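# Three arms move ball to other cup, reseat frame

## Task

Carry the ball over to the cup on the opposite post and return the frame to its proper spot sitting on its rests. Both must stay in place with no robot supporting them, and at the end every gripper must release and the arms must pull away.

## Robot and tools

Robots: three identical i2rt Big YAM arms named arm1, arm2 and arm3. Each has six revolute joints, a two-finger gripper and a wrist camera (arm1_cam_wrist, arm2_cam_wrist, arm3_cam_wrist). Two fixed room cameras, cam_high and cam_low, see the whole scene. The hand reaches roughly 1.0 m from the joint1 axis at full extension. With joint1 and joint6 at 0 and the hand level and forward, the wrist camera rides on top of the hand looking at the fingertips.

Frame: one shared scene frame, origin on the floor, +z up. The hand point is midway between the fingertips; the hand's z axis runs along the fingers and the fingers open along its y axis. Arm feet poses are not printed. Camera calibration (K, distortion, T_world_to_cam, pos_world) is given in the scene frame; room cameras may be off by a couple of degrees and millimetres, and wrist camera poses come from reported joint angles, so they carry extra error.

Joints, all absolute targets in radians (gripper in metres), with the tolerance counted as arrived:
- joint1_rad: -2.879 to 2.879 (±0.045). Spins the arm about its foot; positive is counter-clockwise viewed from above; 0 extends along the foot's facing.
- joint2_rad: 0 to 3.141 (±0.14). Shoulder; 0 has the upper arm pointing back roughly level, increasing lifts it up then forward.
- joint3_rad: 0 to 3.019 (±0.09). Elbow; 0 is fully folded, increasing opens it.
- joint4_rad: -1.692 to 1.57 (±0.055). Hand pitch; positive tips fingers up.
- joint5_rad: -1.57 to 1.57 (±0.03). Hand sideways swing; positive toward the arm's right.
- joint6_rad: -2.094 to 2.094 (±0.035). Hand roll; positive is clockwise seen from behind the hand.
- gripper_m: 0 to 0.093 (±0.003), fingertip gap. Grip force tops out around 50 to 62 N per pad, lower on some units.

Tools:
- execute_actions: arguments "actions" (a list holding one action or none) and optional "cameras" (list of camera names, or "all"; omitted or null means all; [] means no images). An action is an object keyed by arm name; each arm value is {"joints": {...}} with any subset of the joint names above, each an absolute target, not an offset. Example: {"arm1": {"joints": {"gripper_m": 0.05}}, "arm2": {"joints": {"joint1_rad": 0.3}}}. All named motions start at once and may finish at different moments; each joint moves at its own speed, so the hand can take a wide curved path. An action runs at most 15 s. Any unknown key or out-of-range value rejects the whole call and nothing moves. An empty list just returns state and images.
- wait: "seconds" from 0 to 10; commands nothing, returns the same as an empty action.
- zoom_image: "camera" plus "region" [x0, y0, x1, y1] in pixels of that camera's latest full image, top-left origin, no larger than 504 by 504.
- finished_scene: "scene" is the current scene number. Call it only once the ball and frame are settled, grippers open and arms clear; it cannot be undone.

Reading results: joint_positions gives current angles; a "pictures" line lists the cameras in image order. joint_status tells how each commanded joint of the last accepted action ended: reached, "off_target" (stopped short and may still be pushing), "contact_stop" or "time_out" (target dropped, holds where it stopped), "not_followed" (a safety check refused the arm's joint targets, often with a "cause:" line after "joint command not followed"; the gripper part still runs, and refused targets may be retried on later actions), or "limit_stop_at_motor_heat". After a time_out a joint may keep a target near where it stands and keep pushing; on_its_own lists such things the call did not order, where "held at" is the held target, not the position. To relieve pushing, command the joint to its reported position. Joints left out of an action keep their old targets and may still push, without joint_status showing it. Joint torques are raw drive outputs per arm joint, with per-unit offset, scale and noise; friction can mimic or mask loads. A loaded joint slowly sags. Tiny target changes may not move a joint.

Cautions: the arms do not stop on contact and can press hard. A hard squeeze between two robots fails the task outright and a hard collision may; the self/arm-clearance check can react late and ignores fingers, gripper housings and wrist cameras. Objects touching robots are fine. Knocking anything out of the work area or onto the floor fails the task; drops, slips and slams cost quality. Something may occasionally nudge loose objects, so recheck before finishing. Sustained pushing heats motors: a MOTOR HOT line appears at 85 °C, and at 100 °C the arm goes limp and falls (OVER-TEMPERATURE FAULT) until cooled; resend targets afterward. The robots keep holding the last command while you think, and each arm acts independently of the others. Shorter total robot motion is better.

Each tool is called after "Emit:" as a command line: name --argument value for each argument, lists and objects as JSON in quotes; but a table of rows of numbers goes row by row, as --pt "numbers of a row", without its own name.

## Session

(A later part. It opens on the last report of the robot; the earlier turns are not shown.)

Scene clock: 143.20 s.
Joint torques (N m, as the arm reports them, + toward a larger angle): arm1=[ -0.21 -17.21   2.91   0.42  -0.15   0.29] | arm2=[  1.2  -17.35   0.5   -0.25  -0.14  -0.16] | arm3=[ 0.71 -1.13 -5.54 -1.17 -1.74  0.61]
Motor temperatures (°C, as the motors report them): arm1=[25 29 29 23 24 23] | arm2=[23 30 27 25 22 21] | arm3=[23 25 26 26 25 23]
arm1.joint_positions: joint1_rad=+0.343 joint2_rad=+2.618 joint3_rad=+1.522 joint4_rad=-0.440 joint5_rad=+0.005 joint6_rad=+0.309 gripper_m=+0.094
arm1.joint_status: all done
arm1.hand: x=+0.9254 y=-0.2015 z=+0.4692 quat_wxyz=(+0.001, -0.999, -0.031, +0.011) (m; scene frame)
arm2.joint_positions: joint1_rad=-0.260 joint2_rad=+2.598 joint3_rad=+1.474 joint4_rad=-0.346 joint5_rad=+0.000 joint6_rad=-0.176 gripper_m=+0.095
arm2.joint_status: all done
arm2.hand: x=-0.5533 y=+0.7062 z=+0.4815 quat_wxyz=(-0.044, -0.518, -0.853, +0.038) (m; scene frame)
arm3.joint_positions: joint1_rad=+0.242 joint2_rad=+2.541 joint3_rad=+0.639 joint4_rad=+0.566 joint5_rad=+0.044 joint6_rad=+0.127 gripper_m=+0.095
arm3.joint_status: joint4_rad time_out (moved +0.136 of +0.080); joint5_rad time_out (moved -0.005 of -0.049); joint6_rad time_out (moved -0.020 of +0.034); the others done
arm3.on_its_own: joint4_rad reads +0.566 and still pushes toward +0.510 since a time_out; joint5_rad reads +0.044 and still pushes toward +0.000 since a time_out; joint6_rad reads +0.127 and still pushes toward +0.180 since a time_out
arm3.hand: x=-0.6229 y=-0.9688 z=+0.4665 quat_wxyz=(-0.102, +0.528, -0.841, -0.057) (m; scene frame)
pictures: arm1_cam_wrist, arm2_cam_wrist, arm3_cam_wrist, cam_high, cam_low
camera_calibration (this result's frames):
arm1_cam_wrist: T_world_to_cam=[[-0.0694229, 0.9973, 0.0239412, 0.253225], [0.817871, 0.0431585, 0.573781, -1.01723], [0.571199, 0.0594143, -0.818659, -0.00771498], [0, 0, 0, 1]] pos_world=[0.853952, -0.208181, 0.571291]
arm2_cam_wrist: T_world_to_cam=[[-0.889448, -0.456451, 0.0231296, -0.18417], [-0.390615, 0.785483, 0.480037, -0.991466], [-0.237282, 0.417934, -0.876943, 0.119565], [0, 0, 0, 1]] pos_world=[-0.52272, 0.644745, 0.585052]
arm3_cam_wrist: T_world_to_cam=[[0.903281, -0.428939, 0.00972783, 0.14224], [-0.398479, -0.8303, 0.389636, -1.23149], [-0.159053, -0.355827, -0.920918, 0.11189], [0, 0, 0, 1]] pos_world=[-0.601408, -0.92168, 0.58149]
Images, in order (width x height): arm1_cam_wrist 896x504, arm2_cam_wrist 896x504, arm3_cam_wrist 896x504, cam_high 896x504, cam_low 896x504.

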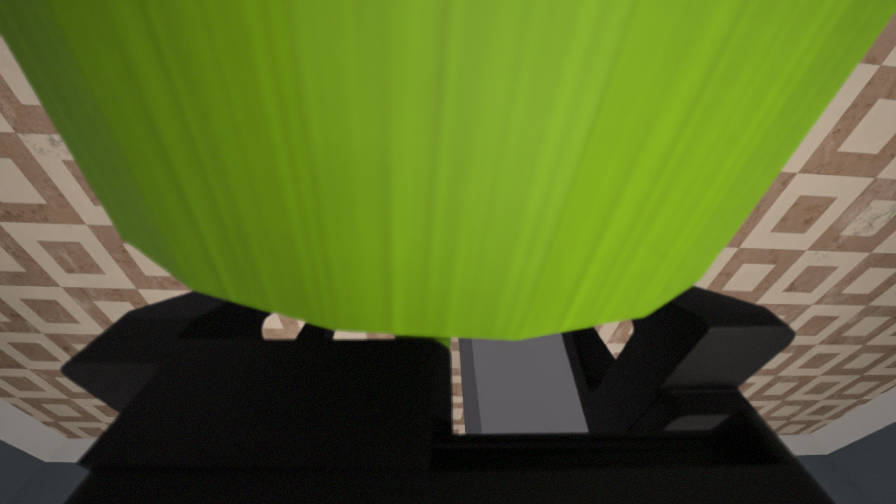

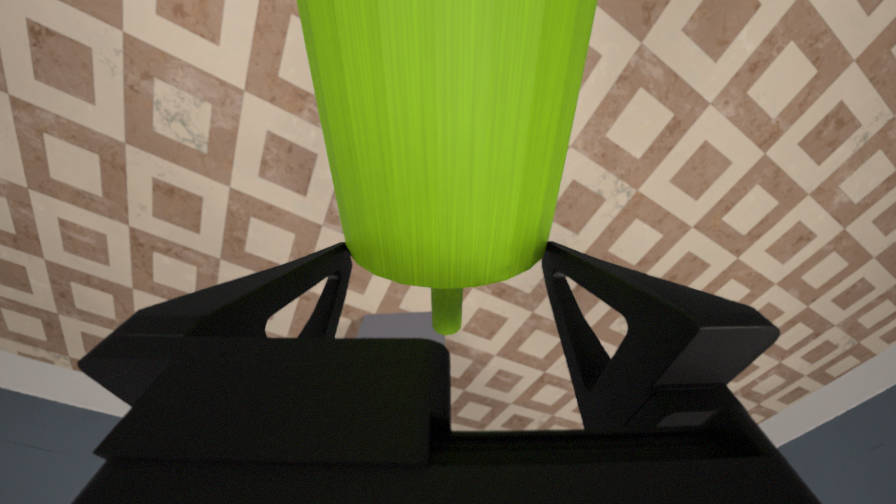

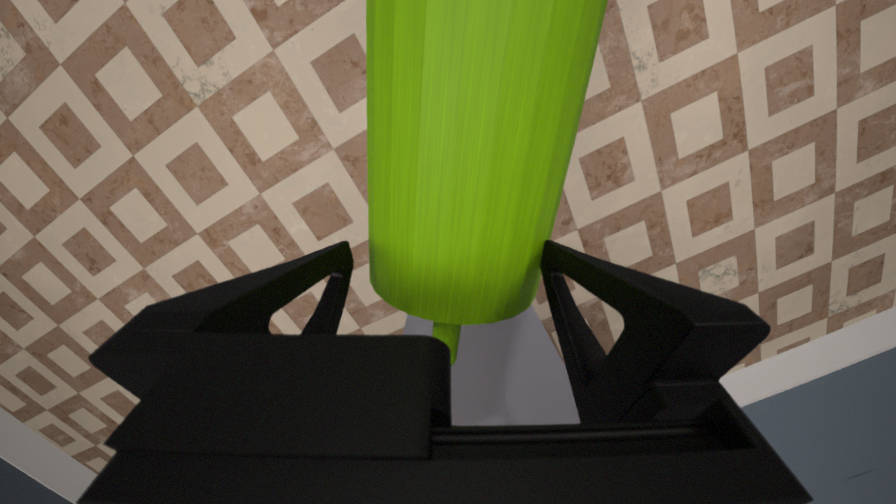

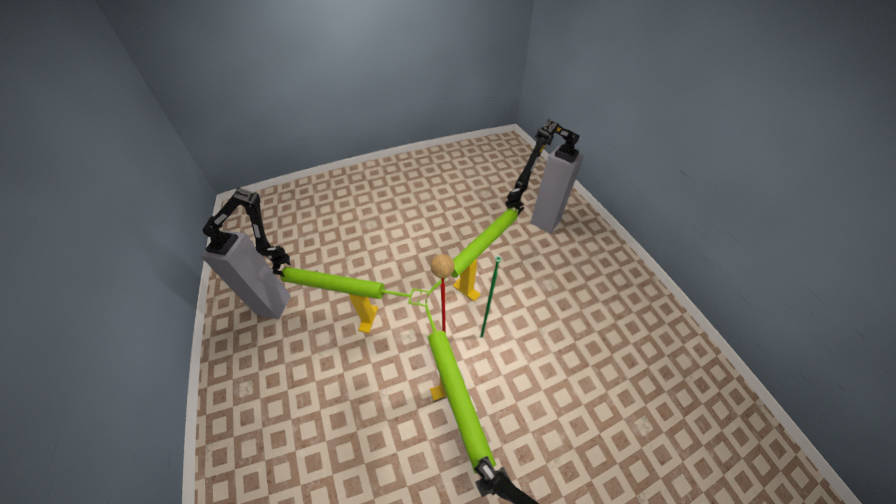

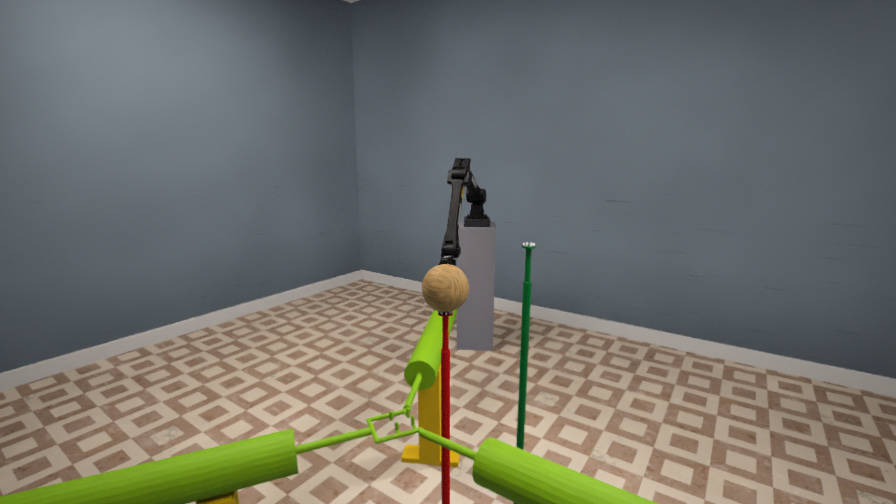

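Emit:
execute_actions --actions '[{"arm1":{"joints":{"joint2_rad":2.33,"joint3_rad":1.37,"joint4_rad":-0.61}},"arm2":{"joints":{"joint2_rad":2.29,"joint3_rad":1.275,"joint4_rad":-0.555}},"arm3":{"joints":{"joint1_rad":0.25,"joint2_rad":2.125,"joint3_rad":0.37,"joint4_rad":0.19,"joint5_rad":0,"joint6_rad":0.18}}}]' --cameras '[]'

Emit:
execute_actions --actions '[{"arm1":{"joints":{"joint2_rad":2.64,"joint3_rad":1.49,"joint4_rad":-0.44}},"arm2":{"joints":{"joint2_rad":2.635,"joint3_rad":1.41,"joint4_rad":-0.36}},"arm3":{"joints":{"joint2_rad":2.67,"joint3_rad":0.58,"joint4_rad":0.51}}}]'

Scene clock: 158.43 s.
Joint torques (N m, as the arm reports them, + toward a larger angle): arm1=[ -0.14 -18.32   5.28   0.21  -0.12   0.29] | arm2=[  1.17 -15.97   4.42  -0.12  -0.19  -0.15] | arm3=[ 0.68 -8.75 -1.4   0.06 -0.02 -0.02]
Motor temperatures (°C, as the motors report them): arm1=[25 29 28 23 24 23] | arm2=[23 31 26 25 22 21] | arm3=[23 24 27 26 26 24]
arm1.joint_positions: joint1_rad=+0.343 joint2_rad=+2.336 joint3_rad=+1.364 joint4_rad=-0.607 joint5_rad=+0.004 joint6_rad=+0.309 gripper_m=+0.094
arm1.joint_status: all done
arm1.hand: x=+0.9430 y=-0.1954 z=+0.5893 quat_wxyz=(+0.008, -0.999, -0.031, -0.009) (m; scene frame)
arm2.joint_positions: joint1_rad=-0.260 joint2_rad=+2.259 joint3_rad=+1.272 joint4_rad=-0.548 joint5_rad=+0.001 joint6_rad=-0.178 gripper_m=+0.095
arm2.joint_status: all done
arm2.hand: x=-0.5652 y=+0.7431 z=+0.6173 quat_wxyz=(-0.019, -0.518, -0.855, +0.017) (m; scene frame)
arm3.joint_positions: joint1_rad=+0.242 joint2_rad=+2.132 joint3_rad=+0.376 joint4_rad=+0.202 joint5_rad=+0.003 joint6_rad=+0.183 gripper_m=+0.095
arm3.joint_status: all done
arm3.hand: x=-0.6577 y=-1.0528 z=+0.5723 quat_wxyz=(-0.005, +0.510, -0.860, -0.004) (m; scene frame)
pictures: none
No camera images: the call's "cameras" was empty. Leave "cameras" out to get every camera's image.

Scene clock: 159.87 s.
Joint torques (N m, as the arm reports them, + toward a larger angle): arm1=[ -0.15 -19.4    4.33   0.47  -0.12   0.29] | arm2=[  1.21 -19.23   2.82   0.31  -0.19  -0.14] | arm3=[ 0.62 -9.5  -4.56  0.96 -0.02 -0.01]
Motor temperatures (°C, as the motors report them): arm1=[25 30 28 23 24 23] | arm2=[23 31 26 25 22 21] | arm3=[23 24 27 26 26 24]
arm1.joint_positions: joint1_rad=+0.343 joint2_rad=+2.660 joint3_rad=+1.475 joint4_rad=-0.445 joint5_rad=+0.004 joint6_rad=+0.309 gripper_m=+0.094
arm1.joint_status: all done
arm1.hand: x=+0.9711 y=-0.1837 z=+0.4410 quat_wxyz=(+0.016, -0.999, -0.031, -0.033) (m; scene frame)
arm2.joint_positions: joint1_rad=-0.260 joint2_rad=+2.644 joint3_rad=+1.404 joint4_rad=-0.369 joint5_rad=+0.001 joint6_rad=-0.178 gripper_m=+0.095
arm2.joint_status: all done
arm2.hand: x=-0.5739 y=+0.7717 z=+0.4458 quat_wxyz=(+0.008, -0.518, -0.855, -0.007) (m; scene frame)
arm3.joint_positions: joint1_rad=+0.243 joint2_rad=+2.668 joint3_rad=+0.591 joint4_rad=+0.497 joint5_rad=+0.002 joint6_rad=+0.183 gripper_m=+0.095
arm3.joint_status: all done
arm3.hand: x=-0.6623 y=-1.0654 z=+0.4415 quat_wxyz=(+0.005, +0.510, -0.860, +0.005) (m; scene frame)
pictures: arm1_cam_wrist, arm2_cam_wrist, arm3_cam_wrist, cam_high, cam_low
camera_calibration (this result's frames):
arm1_cam_wrist: T_world_to_cam=[[-0.0722849, 0.996079, 0.0509979, 0.22994], [0.764423, 0.0224853, 0.644323, -1.02218], [0.64065, 0.0855587, -0.763051, -0.14519], [0, 0, 0, 1]] pos_world=[0.891017, -0.193632, 0.536102]
arm2_cam_wrist: T_world_to_cam=[[-0.888195, -0.459467, 0.000416789, -0.158629], [-0.368906, 0.713672, 0.595467, -1.01742], [-0.273895, 0.528737, -0.803379, -0.0833155], [0, 0, 0, 1]] pos_world=[-0.539046, 0.697273, 0.538974]
arm3_cam_wrist: T_world_to_cam=[[0.880904, -0.473295, -0.000607125, 0.0791914], [-0.376865, -0.702202, 0.604058, -1.26155], [-0.286324, -0.531888, -0.79694, -0.278319], [0, 0, 0, 1]] pos_world=[-0.624884, -0.996417, 0.540294]
Images, in order (width x height): arm1_cam_wrist 896x504, arm2_cam_wrist 896x504, arm3_cam_wrist 896x504, cam_high 896x504, cam_low 896x504.

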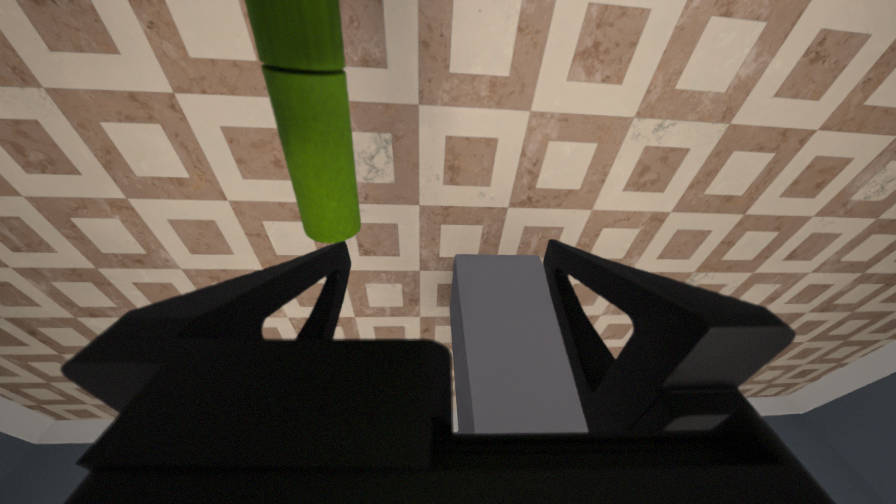

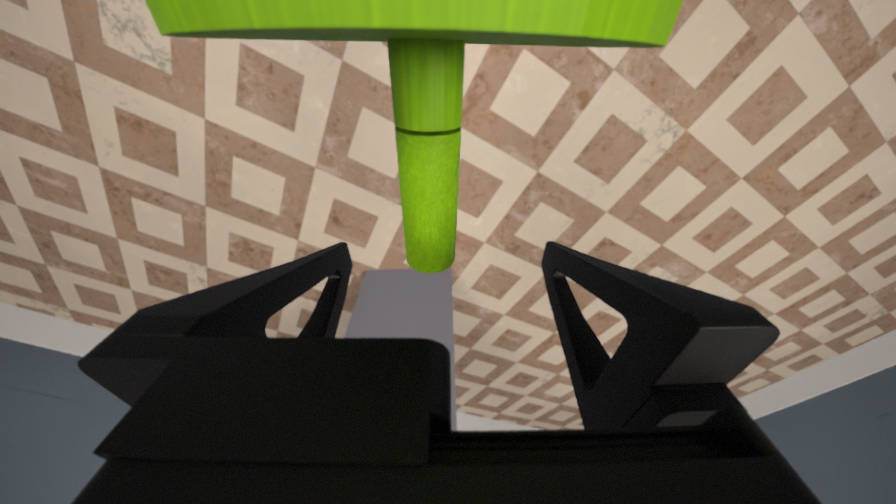

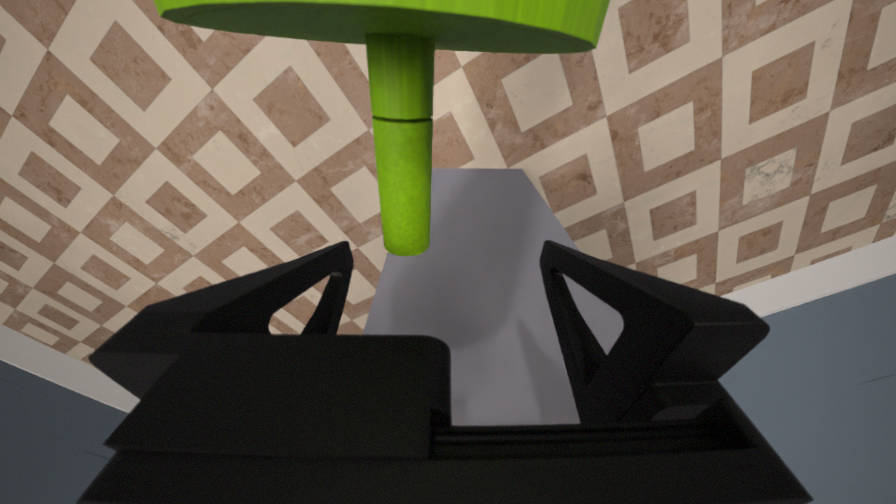

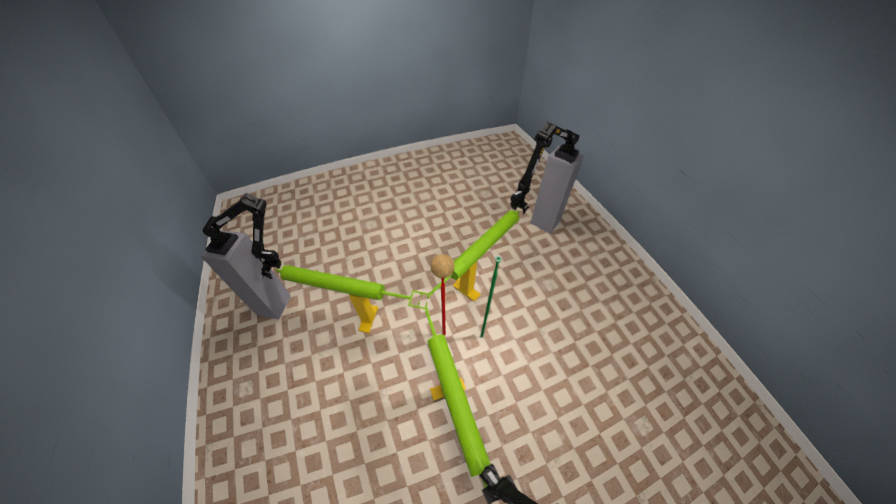

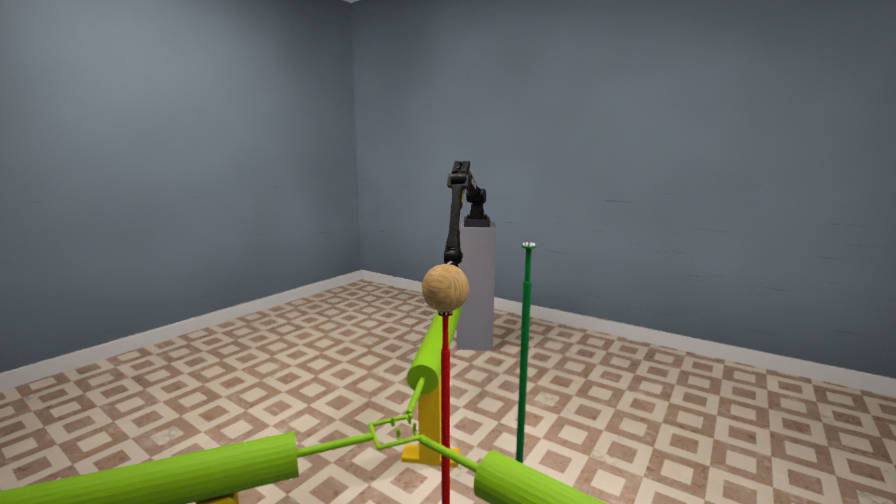

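Emit:
execute_actions --actions '[{"arm1":{"joints":{"joint1_rad":0.425,"joint2_rad":2.71,"joint3_rad":1.66,"joint4_rad":-0.54,"joint6_rad":0.39}},"arm2":{"joints":{"joint2_rad":2.68,"joint3_rad":1.53,"joint4_rad":-0.45}},"arm3":{"joints":{"joint1_rad":0.32,"joint3_rad":0.69,"joint4_rad":0.40,"joint6_rad":0.25}}}]' --cameras '["arm1_cam_wrist","arm2_cam_wrist","arm3_cam_wrist"]'

Scene clock: 183.03 s.
Joint torques (N m, as the arm reports them, + toward a larger angle): arm1=[ -1.24 -19.75   5.51  -0.03  -0.06   0.3 ] | arm2=[  1.19 -17.81   4.05  -0.38  -0.19  -0.15] | arm3=[ -0.06 -10.67  -3.58   0.03   0.02   0.11]
Motor temperatures (°C, as the motors report them): arm1=[25 31 28 23 24 23] | arm2=[23 33 26 25 22 21] | arm3=[23 25 26 26 24 23]
arm1.joint_positions: joint1_rad=+0.430 joint2_rad=+2.719 joint3_rad=+1.640 joint4_rad=-0.532 joint5_rad=+0.002 joint6_rad=+0.377 gripper_m=+0.094
arm1.joint_status: all done
arm1.hand: x=+0.9468 y=-0.2464 z=+0.4350 quat_wxyz=(+0.014, -0.999, -0.041, -0.024) (m; scene frame)
arm2.joint_positions: joint1_rad=-0.260 joint2_rad=+2.650 joint3_rad=+1.517 joint4_rad=-0.439 joint5_rad=+0.001 joint6_rad=-0.178 gripper_m=+0.095
arm2.joint_status: all done
arm2.hand: x=-0.5597 y=+0.7261 z=+0.4595 quat_wxyz=(-0.006, -0.518, -0.855, +0.005) (m; scene frame)
arm3.joint_positions: joint1_rad=+0.322 joint2_rad=+2.668 joint3_rad=+0.699 joint4_rad=+0.412 joint5_rad=+0.002 joint6_rad=+0.241 gripper_m=+0.095
arm3.joint_status: all done
arm3.hand: x=-0.6678 y=-1.0191 z=+0.4233 quat_wxyz=(-0.003, +0.520, -0.854, -0.004) (m; scene frame)
pictures: arm1_cam_wrist, arm2_cam_wrist, arm3_cam_wrist
camera_calibration (this result's frames):
arm1_cam_wrist: T_world_to_cam=[[-0.0904737, 0.99483, 0.0461253, 0.309926], [0.77565, 0.0413395, 0.629809, -0.998039], [0.624646, 0.0927582, -0.77538, -0.106567], [0, 0, 0, 1]] pos_world=[0.868735, -0.25718, 0.531649]
arm2_cam_wrist: T_world_to_cam=[[-0.888256, -0.459297, 0.00690265, -0.170083], [-0.375349, 0.734403, 0.565478, -0.992673], [-0.264792, 0.499699, -0.824734, -0.00826685], [0, 0, 0, 1]] pos_world=[-0.525865, 0.655034, 0.555691]
arm3_cam_wrist: T_world_to_cam=[[0.890981, -0.453994, -0.0064473, 0.134743], [-0.36479, -0.724225, 0.585172, -1.22645], [-0.270334, -0.519025, -0.810884, -0.240077], [0, 0, 0, 1]] pos_world=[-0.632351, -0.951661, 0.523879]
Images, in order (width x height): arm1_cam_wrist 896x504, arm2_cam_wrist 896x504, arm3_cam_wrist 896x504.

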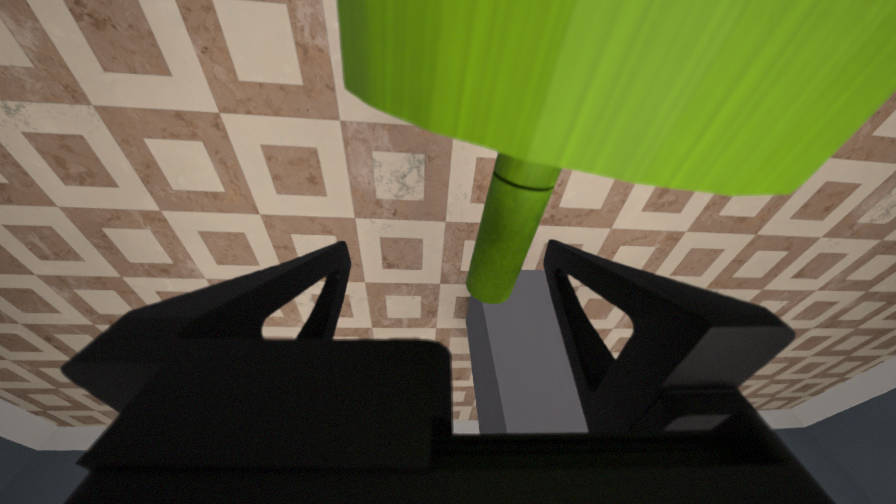

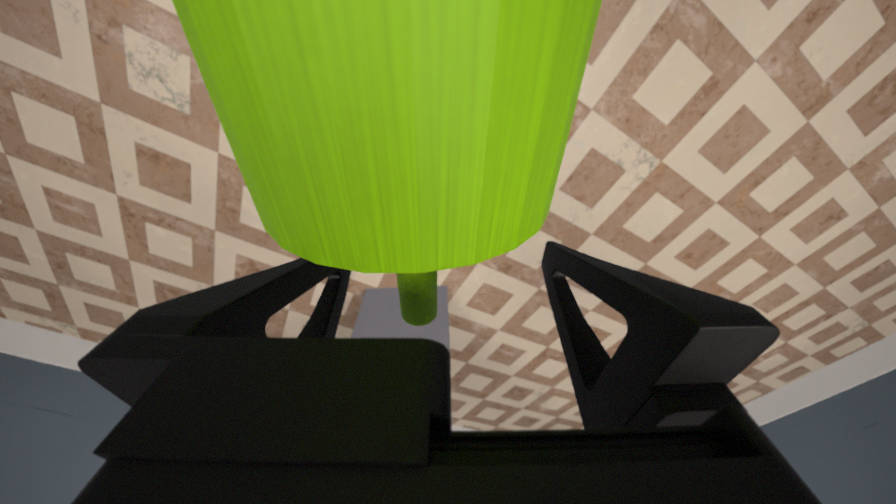

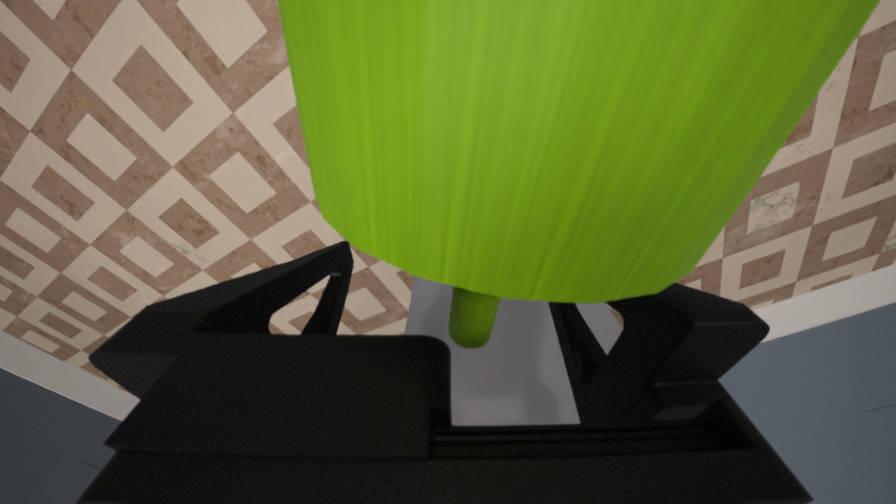

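Emit:
execute_actions --actions '[{"arm2":{"joints":{"joint2_rad":2.65,"joint3_rad":1.42,"joint4_rad":-0.36}},"arm3":{"joints":{"joint3_rad":0.60,"joint4_rad":0.48}}}]' --cameras '["arm1_cam_wrist","arm2_cam_wrist","arm3_cam_wrist"]'

Scene clock: 187.87 s.
Joint torques (N m, as the arm reports them, + toward a larger angle): arm1=[ -1.26 -19.84   5.54  -0.04  -0.06   0.3 ] | arm2=[  1.25 -18.95   2.57   0.45  -0.19  -0.15] | arm3=[-0.18 -9.28 -4.34  0.95  0.02  0.12]
Motor temperatures (°C, as the motors report them): arm1=[25 31 28 23 24 23] | arm2=[23 33 26 25 22 21] | arm3=[23 25 26 26 24 23]
arm1.joint_positions: joint1_rad=+0.430 joint2_rad=+2.719 joint3_rad=+1.640 joint4_rad=-0.532 joint5_rad=+0.002 joint6_rad=+0.377 gripper_m=+0.094
arm1.joint_status: not commanded
arm1.hand: x=+0.9468 y=-0.2464 z=+0.4350 quat_wxyz=(+0.014, -0.999, -0.041, -0.024) (m; scene frame)
arm2.joint_positions: joint1_rad=-0.260 joint2_rad=+2.650 joint3_rad=+1.420 joint4_rad=-0.373 joint5_rad=+0.001 joint6_rad=-0.178 gripper_m=+0.095
arm2.joint_status: all done
arm2.hand: x=-0.5722 y=+0.7662 z=+0.4448 quat_wxyz=(+0.006, -0.518, -0.855, -0.005) (m; scene frame)
arm3.joint_positions: joint1_rad=+0.322 joint2_rad=+2.668 joint3_rad=+0.609 joint4_rad=+0.466 joint5_rad=+0.002 joint6_rad=+0.241 gripper_m=+0.095
arm3.joint_status: all done
arm3.hand: x=-0.6771 y=-1.0577 z=+0.4382 quat_wxyz=(+0.010, +0.519, -0.854, +0.009) (m; scene frame)
pictures: arm1_cam_wrist, arm2_cam_wrist, arm3_cam_wrist
camera_calibration (this result's frames):
arm1_cam_wrist: T_world_to_cam=[[-0.0904737, 0.99483, 0.0461253, 0.309926], [0.77565, 0.0413395, 0.629809, -0.998039], [0.624646, 0.0927582, -0.77538, -0.106567], [0, 0, 0, 1]] pos_world=[0.868735, -0.25718, 0.531649]
arm2_cam_wrist: T_world_to_cam=[[-0.888199, -0.459456, 0.00140989, -0.160075], [-0.369914, 0.716914, 0.59093, -1.01337], [-0.272517, 0.524342, -0.806722, -0.0750706], [0, 0, 0, 1]] pos_world=[-0.537495, 0.692313, 0.538494]
arm3_cam_wrist: T_world_to_cam=[[0.890823, -0.454346, 0.00196258, 0.121426], [-0.359903, -0.703002, 0.613398, -1.25318], [-0.277315, -0.547136, -0.789771, -0.294306], [0, 0, 0, 1]] pos_world=[-0.640808, -0.986844, 0.536025]
Images, in order (width x height): arm1_cam_wrist 896x504, arm2_cam_wrist 896x504, arm3_cam_wrist 896x504.

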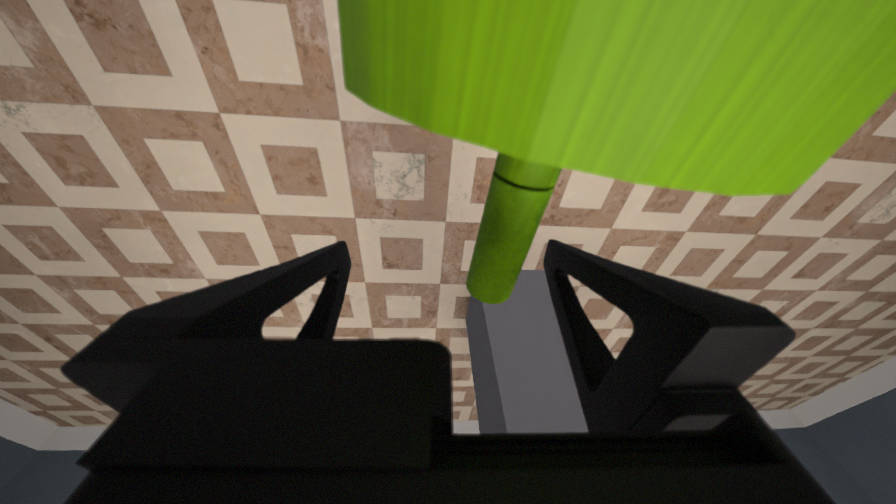

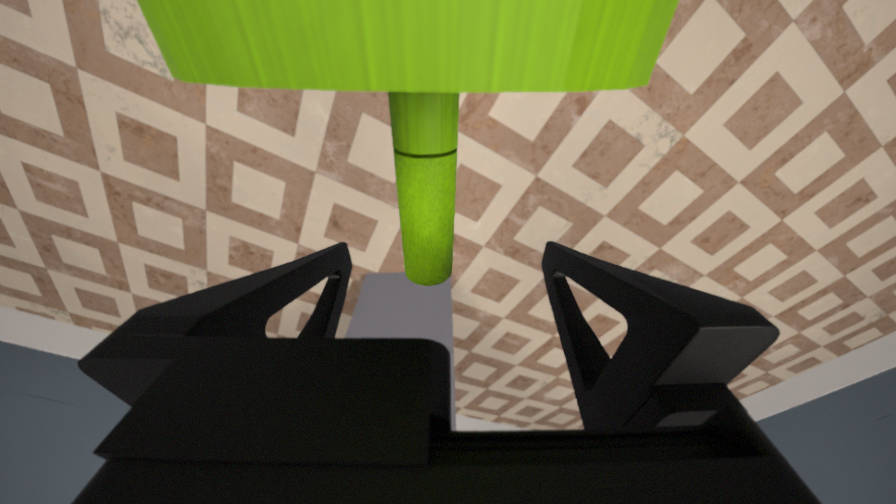

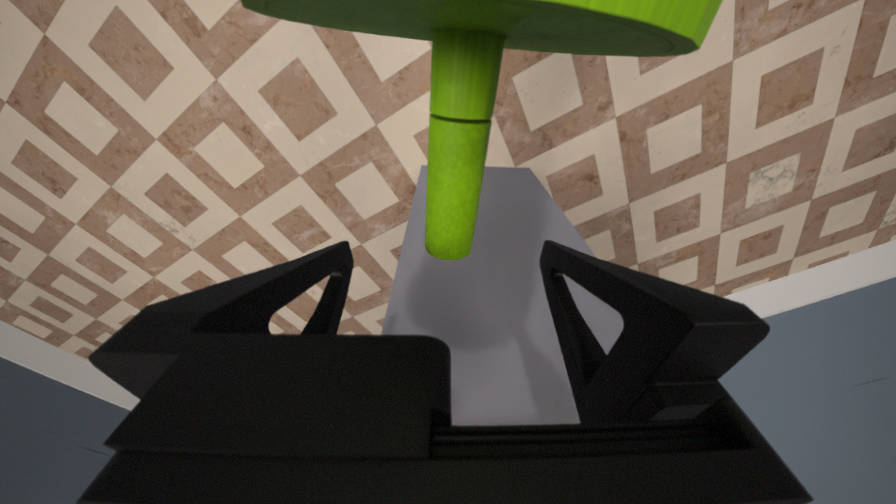

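Emit:
execute_actions --actions '[{"arm2":{"joints":{"joint3_rad":1.50,"joint4_rad":-0.43}},"arm3":{"joints":{"joint3_rad":0.675,"joint4_rad":0.42}}}]' --cameras '["arm2_cam_wrist","arm3_cam_wrist"]'

Emit:
execute_actions --actions '[{"arm1":{"joints":{"gripper_m":0}},"arm2":{"joints":{"gripper_m":0}},"arm3":{"joints":{"gripper_m":0}}}]'

Scene clock: 194.87 s.
Joint torques (N m, as the arm reports them, + toward a larger angle): arm1=[ -1.31 -19.85   5.52  -0.03  -0.06   0.3 ] | arm2=[  1.19 -20.     4.17  -0.36  -0.19  -0.15] | arm3=[ -0.17 -10.32  -3.46   0.03   0.02   0.12]
Motor temperatures (°C, as the motors report them): arm1=[25 31 29 23 24 23] | arm2=[23 33 26 25 22 21] | arm3=[23 26 26 26 24 23]
arm1.joint_positions: joint1_rad=+0.430 joint2_rad=+2.719 joint3_rad=+1.640 joint4_rad=-0.532 joint5_rad=+0.002 joint6_rad=+0.377 gripper_m=+0.094
arm1.joint_status: not commanded
arm1.hand: x=+0.9468 y=-0.2464 z=+0.4350 quat_wxyz=(+0.014, -0.999, -0.041, -0.024) (m; scene frame)
arm2.joint_positions: joint1_rad=-0.260 joint2_rad=+2.650 joint3_rad=+1.483 joint4_rad=-0.419 joint5_rad=+0.001 joint6_rad=-0.178 gripper_m=+0.095
arm2.joint_status: all done
arm2.hand: x=-0.5642 y=+0.7405 z=+0.4540 quat_wxyz=(-0.001, -0.518, -0.855, +0.000) (m; scene frame)
arm3.joint_positions: joint1_rad=+0.322 joint2_rad=+2.668 joint3_rad=+0.682 joint4_rad=+0.432 joint5_rad=+0.002 joint6_rad=+0.241 gripper_m=+0.095
arm3.joint_status: all done
arm3.hand: x=-0.6690 y=-1.0243 z=+0.4259 quat_wxyz=(-0.004, +0.519, -0.855, -0.005) (m; scene frame)
pictures: arm2_cam_wrist, arm3_cam_wrist
camera_calibration (this result's frames):
arm2_cam_wrist: T_world_to_cam=[[-0.888225, -0.459386, 0.00452092, -0.166251], [-0.373021, 0.726912, 0.576589, -1.00004], [-0.268163, 0.510454, -0.817022, -0.0345903], [0, 0, 0, 1]] pos_world=[-0.529978, 0.668221, 0.5491]
arm3_cam_wrist: T_world_to_cam=[[0.89081, -0.454321, -0.00707074, 0.133329], [-0.365435, -0.725601, 0.583062, -1.23316], [-0.270028, -0.516813, -0.812397, -0.237873], [0, 0, 0, 1]] pos_world=[-0.633642, -0.957142, 0.526703]
Images, in order (width x height): arm2_cam_wrist 896x504, arm3_cam_wrist 896x504.

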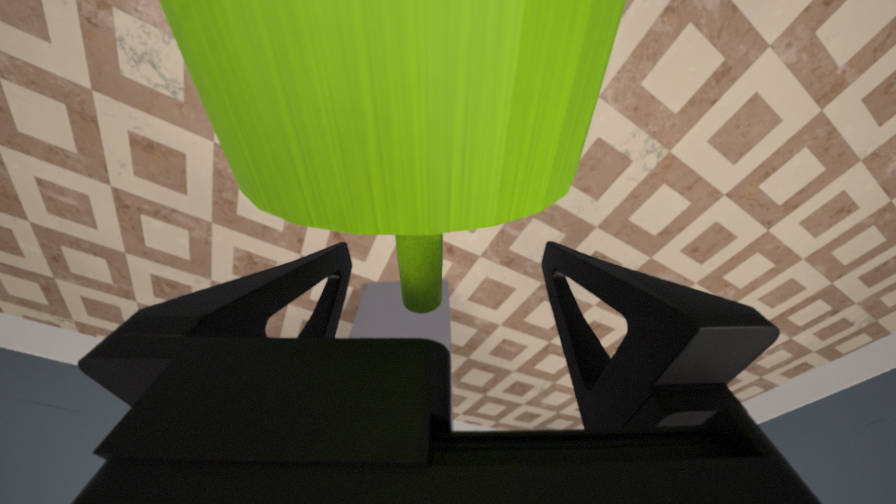

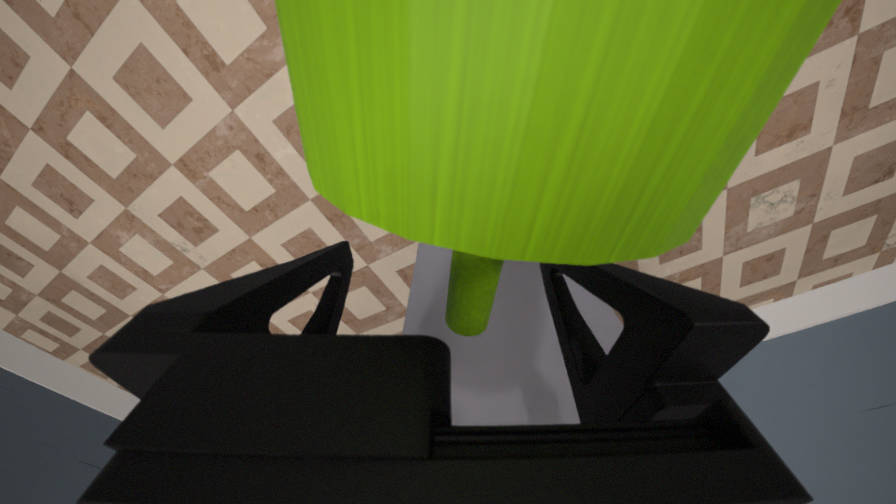

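Scene clock: 195.63 s.
Joint torques (N m, as the arm reports them, + toward a larger angle): arm1=[ -0.54 -19.87   5.44   0.04  -0.22   0.2 ] | arm2=[  0.44 -19.57   4.12  -0.33   0.1   -0.16] | arm3=[  0.01 -10.42  -3.37   0.31  -0.02  -0.45]
Motor temperatures (°C, as the motors report them): arm1=[25 31 29 23 24 23] | arm2=[23 33 26 25 22 21] | arm3=[23 26 26 26 24 23]
arm1.joint_positions: joint1_rad=+0.422 joint2_rad=+2.719 joint3_rad=+1.641 joint4_rad=-0.533 joint5_rad=+0.007 joint6_rad=+0.389 gripper_m=+0.017
arm1.joint_status: gripper_m off_target (ended at +0.017, target +0.000)
arm1.hand: x=+0.9443 y=-0.2418 z=+0.4352 quat_wxyz=(+0.016, -0.999, -0.031, -0.023) (m; scene frame)
arm2.joint_positions: joint1_rad=-0.250 joint2_rad=+2.650 joint3_rad=+1.483 joint4_rad=-0.419 joint5_rad=-0.006 joint6_rad=-0.176 gripper_m=+0.019
arm2.joint_status: gripper_m off_target (ended at +0.019, target +0.000)
arm2.hand: x=-0.5582 y=+0.7426 z=+0.4540 quat_wxyz=(-0.003, -0.515, -0.857, -0.002) (m; scene frame)
arm3.joint_positions: joint1_rad=+0.320 joint2_rad=+2.668 joint3_rad=+0.679 joint4_rad=+0.424 joint5_rad=+0.003 joint6_rad=+0.293 gripper_m=+0.019
arm3.joint_status: gripper_m off_target (ended at +0.019, target +0.000)
arm3.hand: x=-0.6691 y=-1.0278 z=+0.4263 quat_wxyz=(-0.001, +0.496, -0.868, -0.001) (m; scene frame)
pictures: arm1_cam_wrist, arm2_cam_wrist, arm3_cam_wrist, cam_high, cam_low
camera_calibration (this result's frames):
arm1_cam_wrist: T_world_to_cam=[[-0.0708766, 0.99619, 0.0508209, 0.284896], [0.7775, 0.0232566, 0.628453, -1.00191], [0.624877, 0.0840558, -0.776185, -0.107187], [0, 0, 0, 1]] pos_world=[0.866158, -0.251499, 0.531979]
arm2_cam_wrist: T_world_to_cam=[[-0.884697, -0.466159, -0.00260177, -0.149738], [-0.382321, 0.722371, 0.576203, -1.00098], [-0.266722, 0.51076, -0.817303, -0.0333438], [0, 0, 0, 1]] pos_world=[-0.524062, 0.670308, 0.549125]
arm3_cam_wrist: T_world_to_cam=[[0.864901, -0.501929, -0.00367498, 0.0640948], [-0.403026, -0.698803, 0.59097, -1.23698], [-0.299193, -0.509649, -0.806685, -0.253992], [0, 0, 0, 1]] pos_world=[-0.629962, -0.961679, 0.52636]
Images, in order (width x height): arm1_cam_wrist 896x504, arm2_cam_wrist 896x504, arm3_cam_wrist 896x504, cam_high 896x504, cam_low 896x504.

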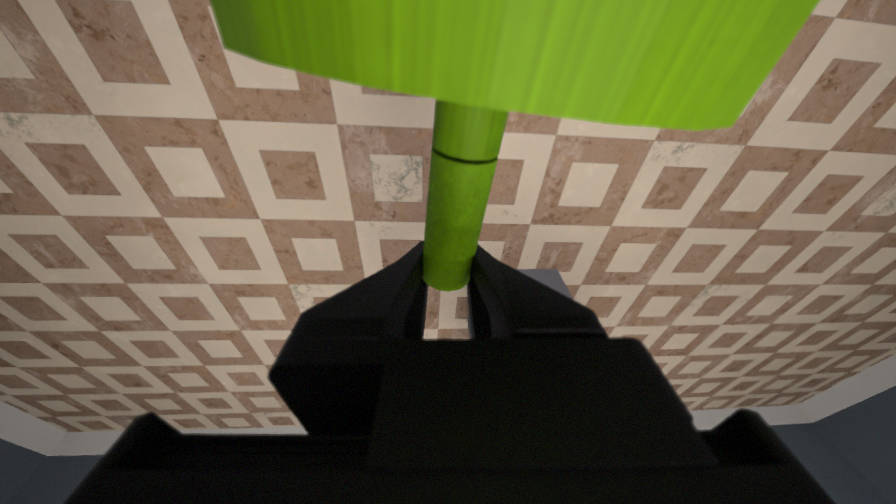

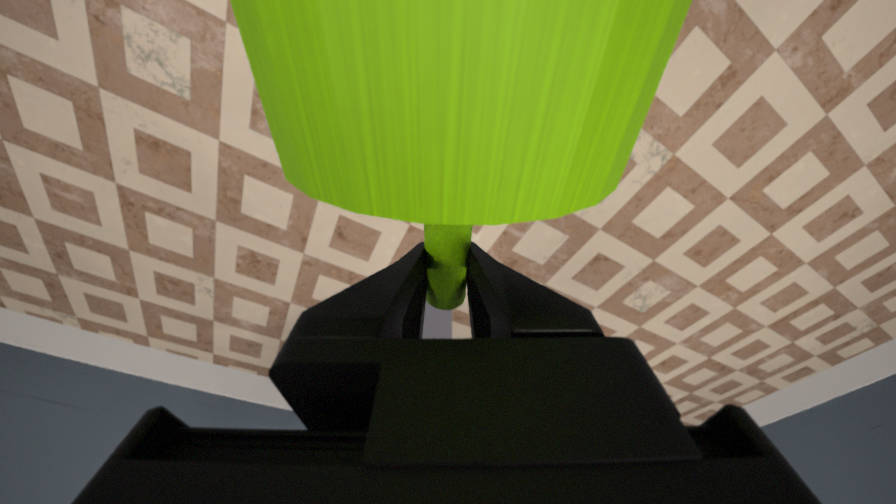

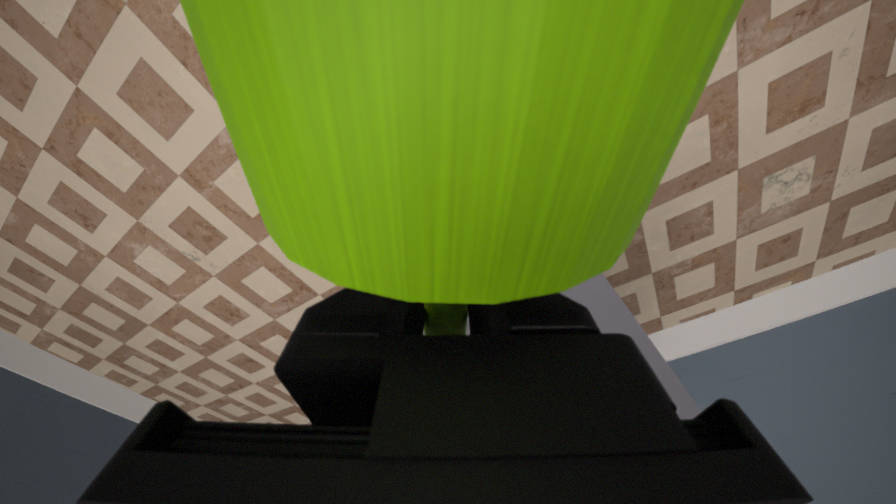

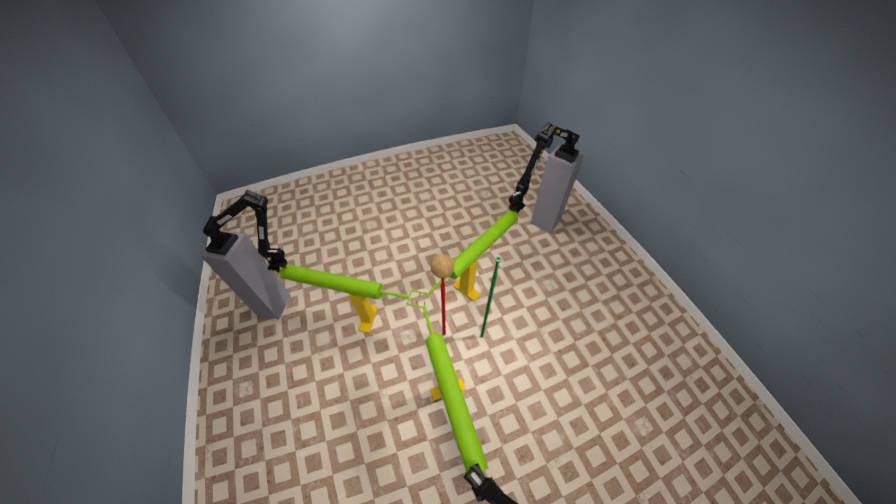

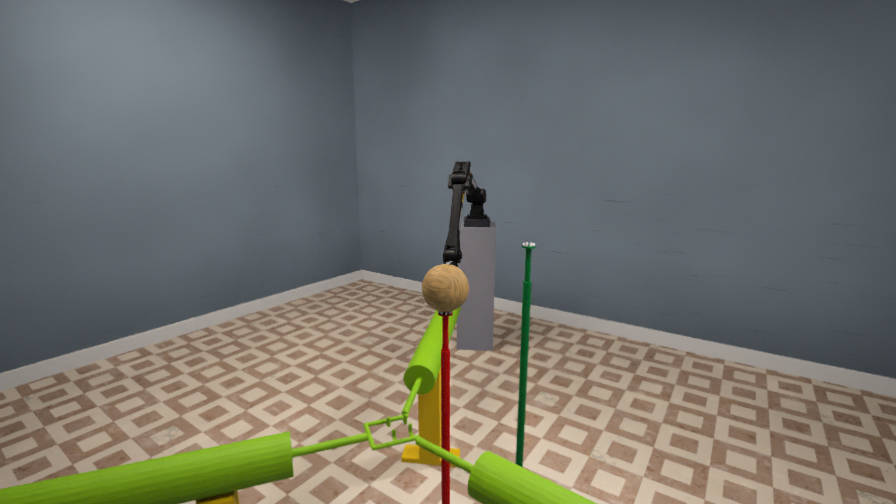

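Emit:
execute_actions --actions '[{"arm1":{"joints":{"joint2_rad":2.44,"joint3_rad":1.47,"joint4_rad":-0.60}},"arm2":{"joints":{"joint2_rad":2.39,"joint3_rad":1.335,"joint4_rad":-0.515}},"arm3":{"joints":{"joint2_rad":2.19,"joint3_rad":0.46,"joint4_rad":0.16}}}]' --cameras '[]'

Emit:
execute_actions --actions '[{"arm1":{"joints":{"joint2_rad":2.20,"joint3_rad":1.42,"joint4_rad":-0.79}},"arm2":{"joints":{"joint2_rad":2.14,"joint3_rad":1.29,"joint4_rad":-0.72}},"arm3":{"joints":{"joint2_rad":1.67,"joint3_rad":0.42,"joint4_rad":-0.32}}}]' --cameras '["cam_high","cam_low","arm3_cam_wrist"]'

Scene clock: 217.53 s.
Joint torques (N m, as the arm reports them, + toward a larger angle): arm1=[ -0.16 -20.11   4.6    0.12  -0.1    0.2 ] | arm2=[  0.95 -20.06   3.06  -0.33   0.15  -0.16] | arm3=[  0.56 -11.52  -1.81   0.05  -0.15  -0.44]
Motor temperatures (°C, as the motors report them): arm1=[25 32 29 23 24 23] | arm2=[23 34 26 25 22 21] | arm3=[23 26 26 26 23 24]
arm1.joint_positions: joint1_rad=+0.418 joint2_rad=+2.461 joint3_rad=+1.469 joint4_rad=-0.595 joint5_rad=+0.004 joint6_rad=+0.389 gripper_m=+0.017
arm1.joint_status: all done
arm1.hand: x=+0.9442 y=-0.2404 z=+0.5440 quat_wxyz=(+0.009, -0.999, -0.029, -0.013) (m; scene frame)
arm2.joint_positions: joint1_rad=-0.258 joint2_rad=+2.407 joint3_rad=+1.344 joint4_rad=-0.504 joint5_rad=-0.008 joint6_rad=-0.177 gripper_m=+0.019
arm2.joint_status: all done
arm2.hand: x=-0.5619 y=+0.7419 z=+0.5562 quat_wxyz=(-0.011, -0.518, -0.855, +0.003) (m; scene frame)
arm3.joint_positions: joint1_rad=+0.314 joint2_rad=+2.221 joint3_rad=+0.469 joint4_rad=+0.170 joint5_rad=+0.006 joint6_rad=+0.293 gripper_m=+0.019
arm3.joint_status: all done
arm3.hand: x=-0.6676 y=-1.0301 z=+0.5480 quat_wxyz=(+0.004, +0.494, -0.869, +0.006) (m; scene frame)
pictures: none
No camera images: the call's "cameras" was empty. Leave "cameras" out to get every camera's image.

Scene clock: 218.70 s.
Joint torques (N m, as the arm reports them, + toward a larger angle): arm1=[  0.02 -19.28   6.31   0.32  -0.05   0.19] | arm2=[  1.05 -18.98   4.7   -0.17   0.11  -0.15] | arm3=[ 0.49 -9.23  3.71 -0.01 -0.17 -0.44]
Motor temperatures (°C, as the motors report them): arm1=[25 32 29 23 24 23] | arm2=[23 34 26 25 22 21] | arm3=[23 26 26 26 23 24]
arm1.joint_positions: joint1_rad=+0.417 joint2_rad=+2.224 joint3_rad=+1.412 joint4_rad=-0.790 joint5_rad=+0.002 joint6_rad=+0.389 gripper_m=+0.017
arm1.joint_status: all done
arm1.hand: x=+0.9451 y=-0.2397 z=+0.6606 quat_wxyz=(+0.012, -0.999, -0.028, -0.020) (m; scene frame)
arm2.joint_positions: joint1_rad=-0.258 joint2_rad=+2.156 joint3_rad=+1.294 joint4_rad=-0.713 joint5_rad=-0.007 joint6_rad=-0.176 gripper_m=+0.019
arm2.joint_status: all done
arm2.hand: x=-0.5629 y=+0.7440 z=+0.6742 quat_wxyz=(-0.007, -0.518, -0.855, +0.001) (m; scene frame)
arm3.joint_positions: joint1_rad=+0.314 joint2_rad=+1.695 joint3_rad=+0.407 joint4_rad=-0.309 joint5_rad=+0.006 joint6_rad=+0.293 gripper_m=+0.019
arm3.joint_status: all done
arm3.hand: x=-0.6665 y=-1.0274 z=+0.6638 quat_wxyz=(+0.009, +0.494, -0.869, +0.012) (m; scene frame)
pictures: arm3_cam_wrist, cam_high, cam_low
camera_calibration (this result's frames):
arm3_cam_wrist: T_world_to_cam=[[0.862474, -0.50602, 0.00914728, 0.0485982], [-0.403903, -0.677308, 0.614911, -1.37044], [-0.304961, -0.534039, -0.788543, -0.102394], [0, 0, 0, 1]] pos_world=[-0.626668, -0.958304, 0.761515]
Images, in order (width x height): arm3_cam_wrist 896x504, cam_high 896x504, cam_low 896x504.

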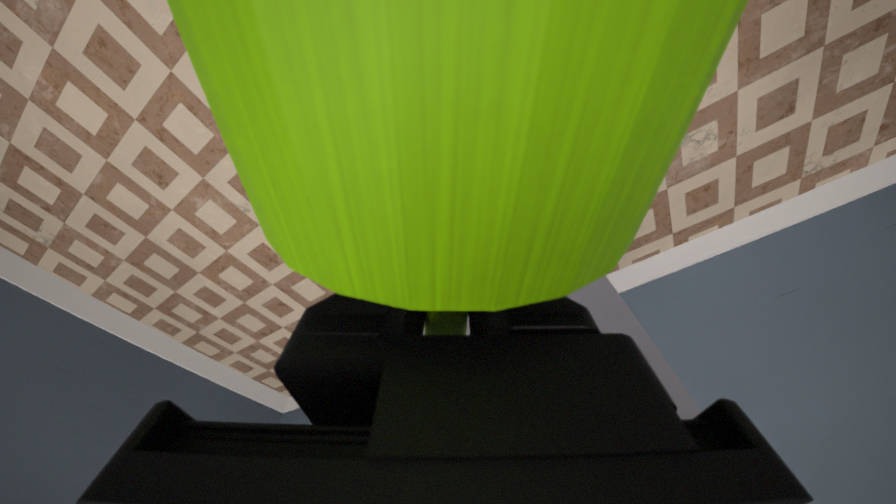

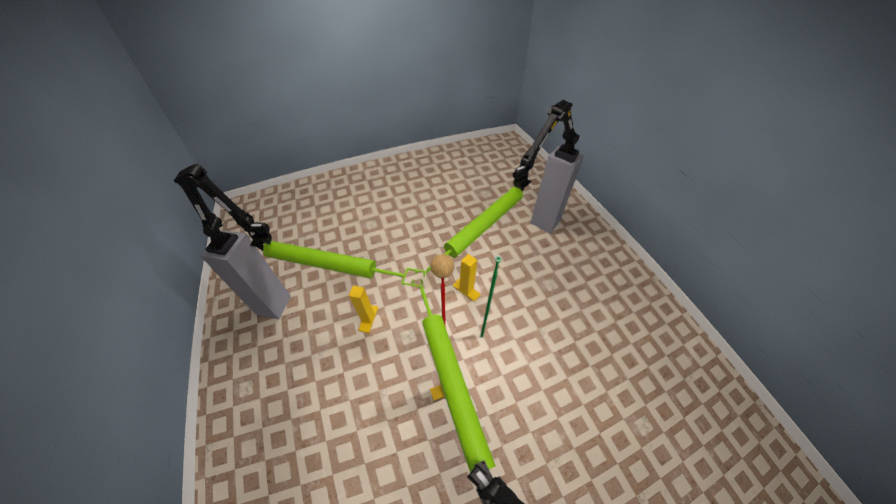

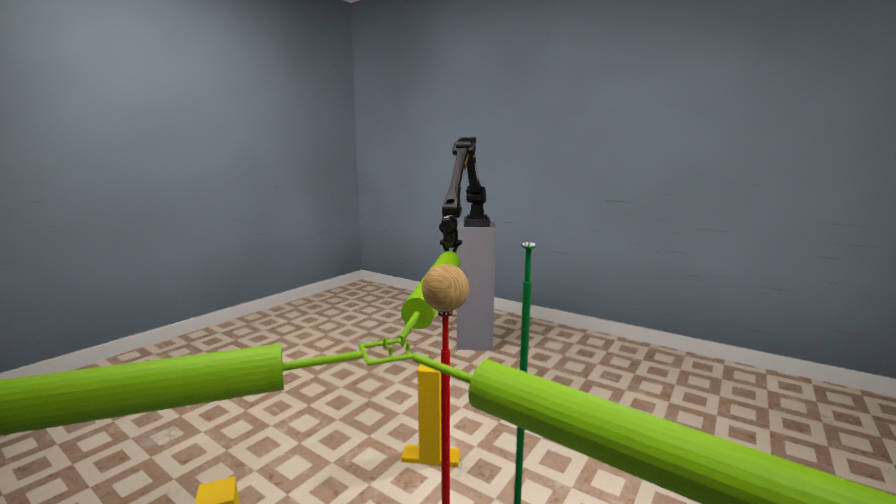

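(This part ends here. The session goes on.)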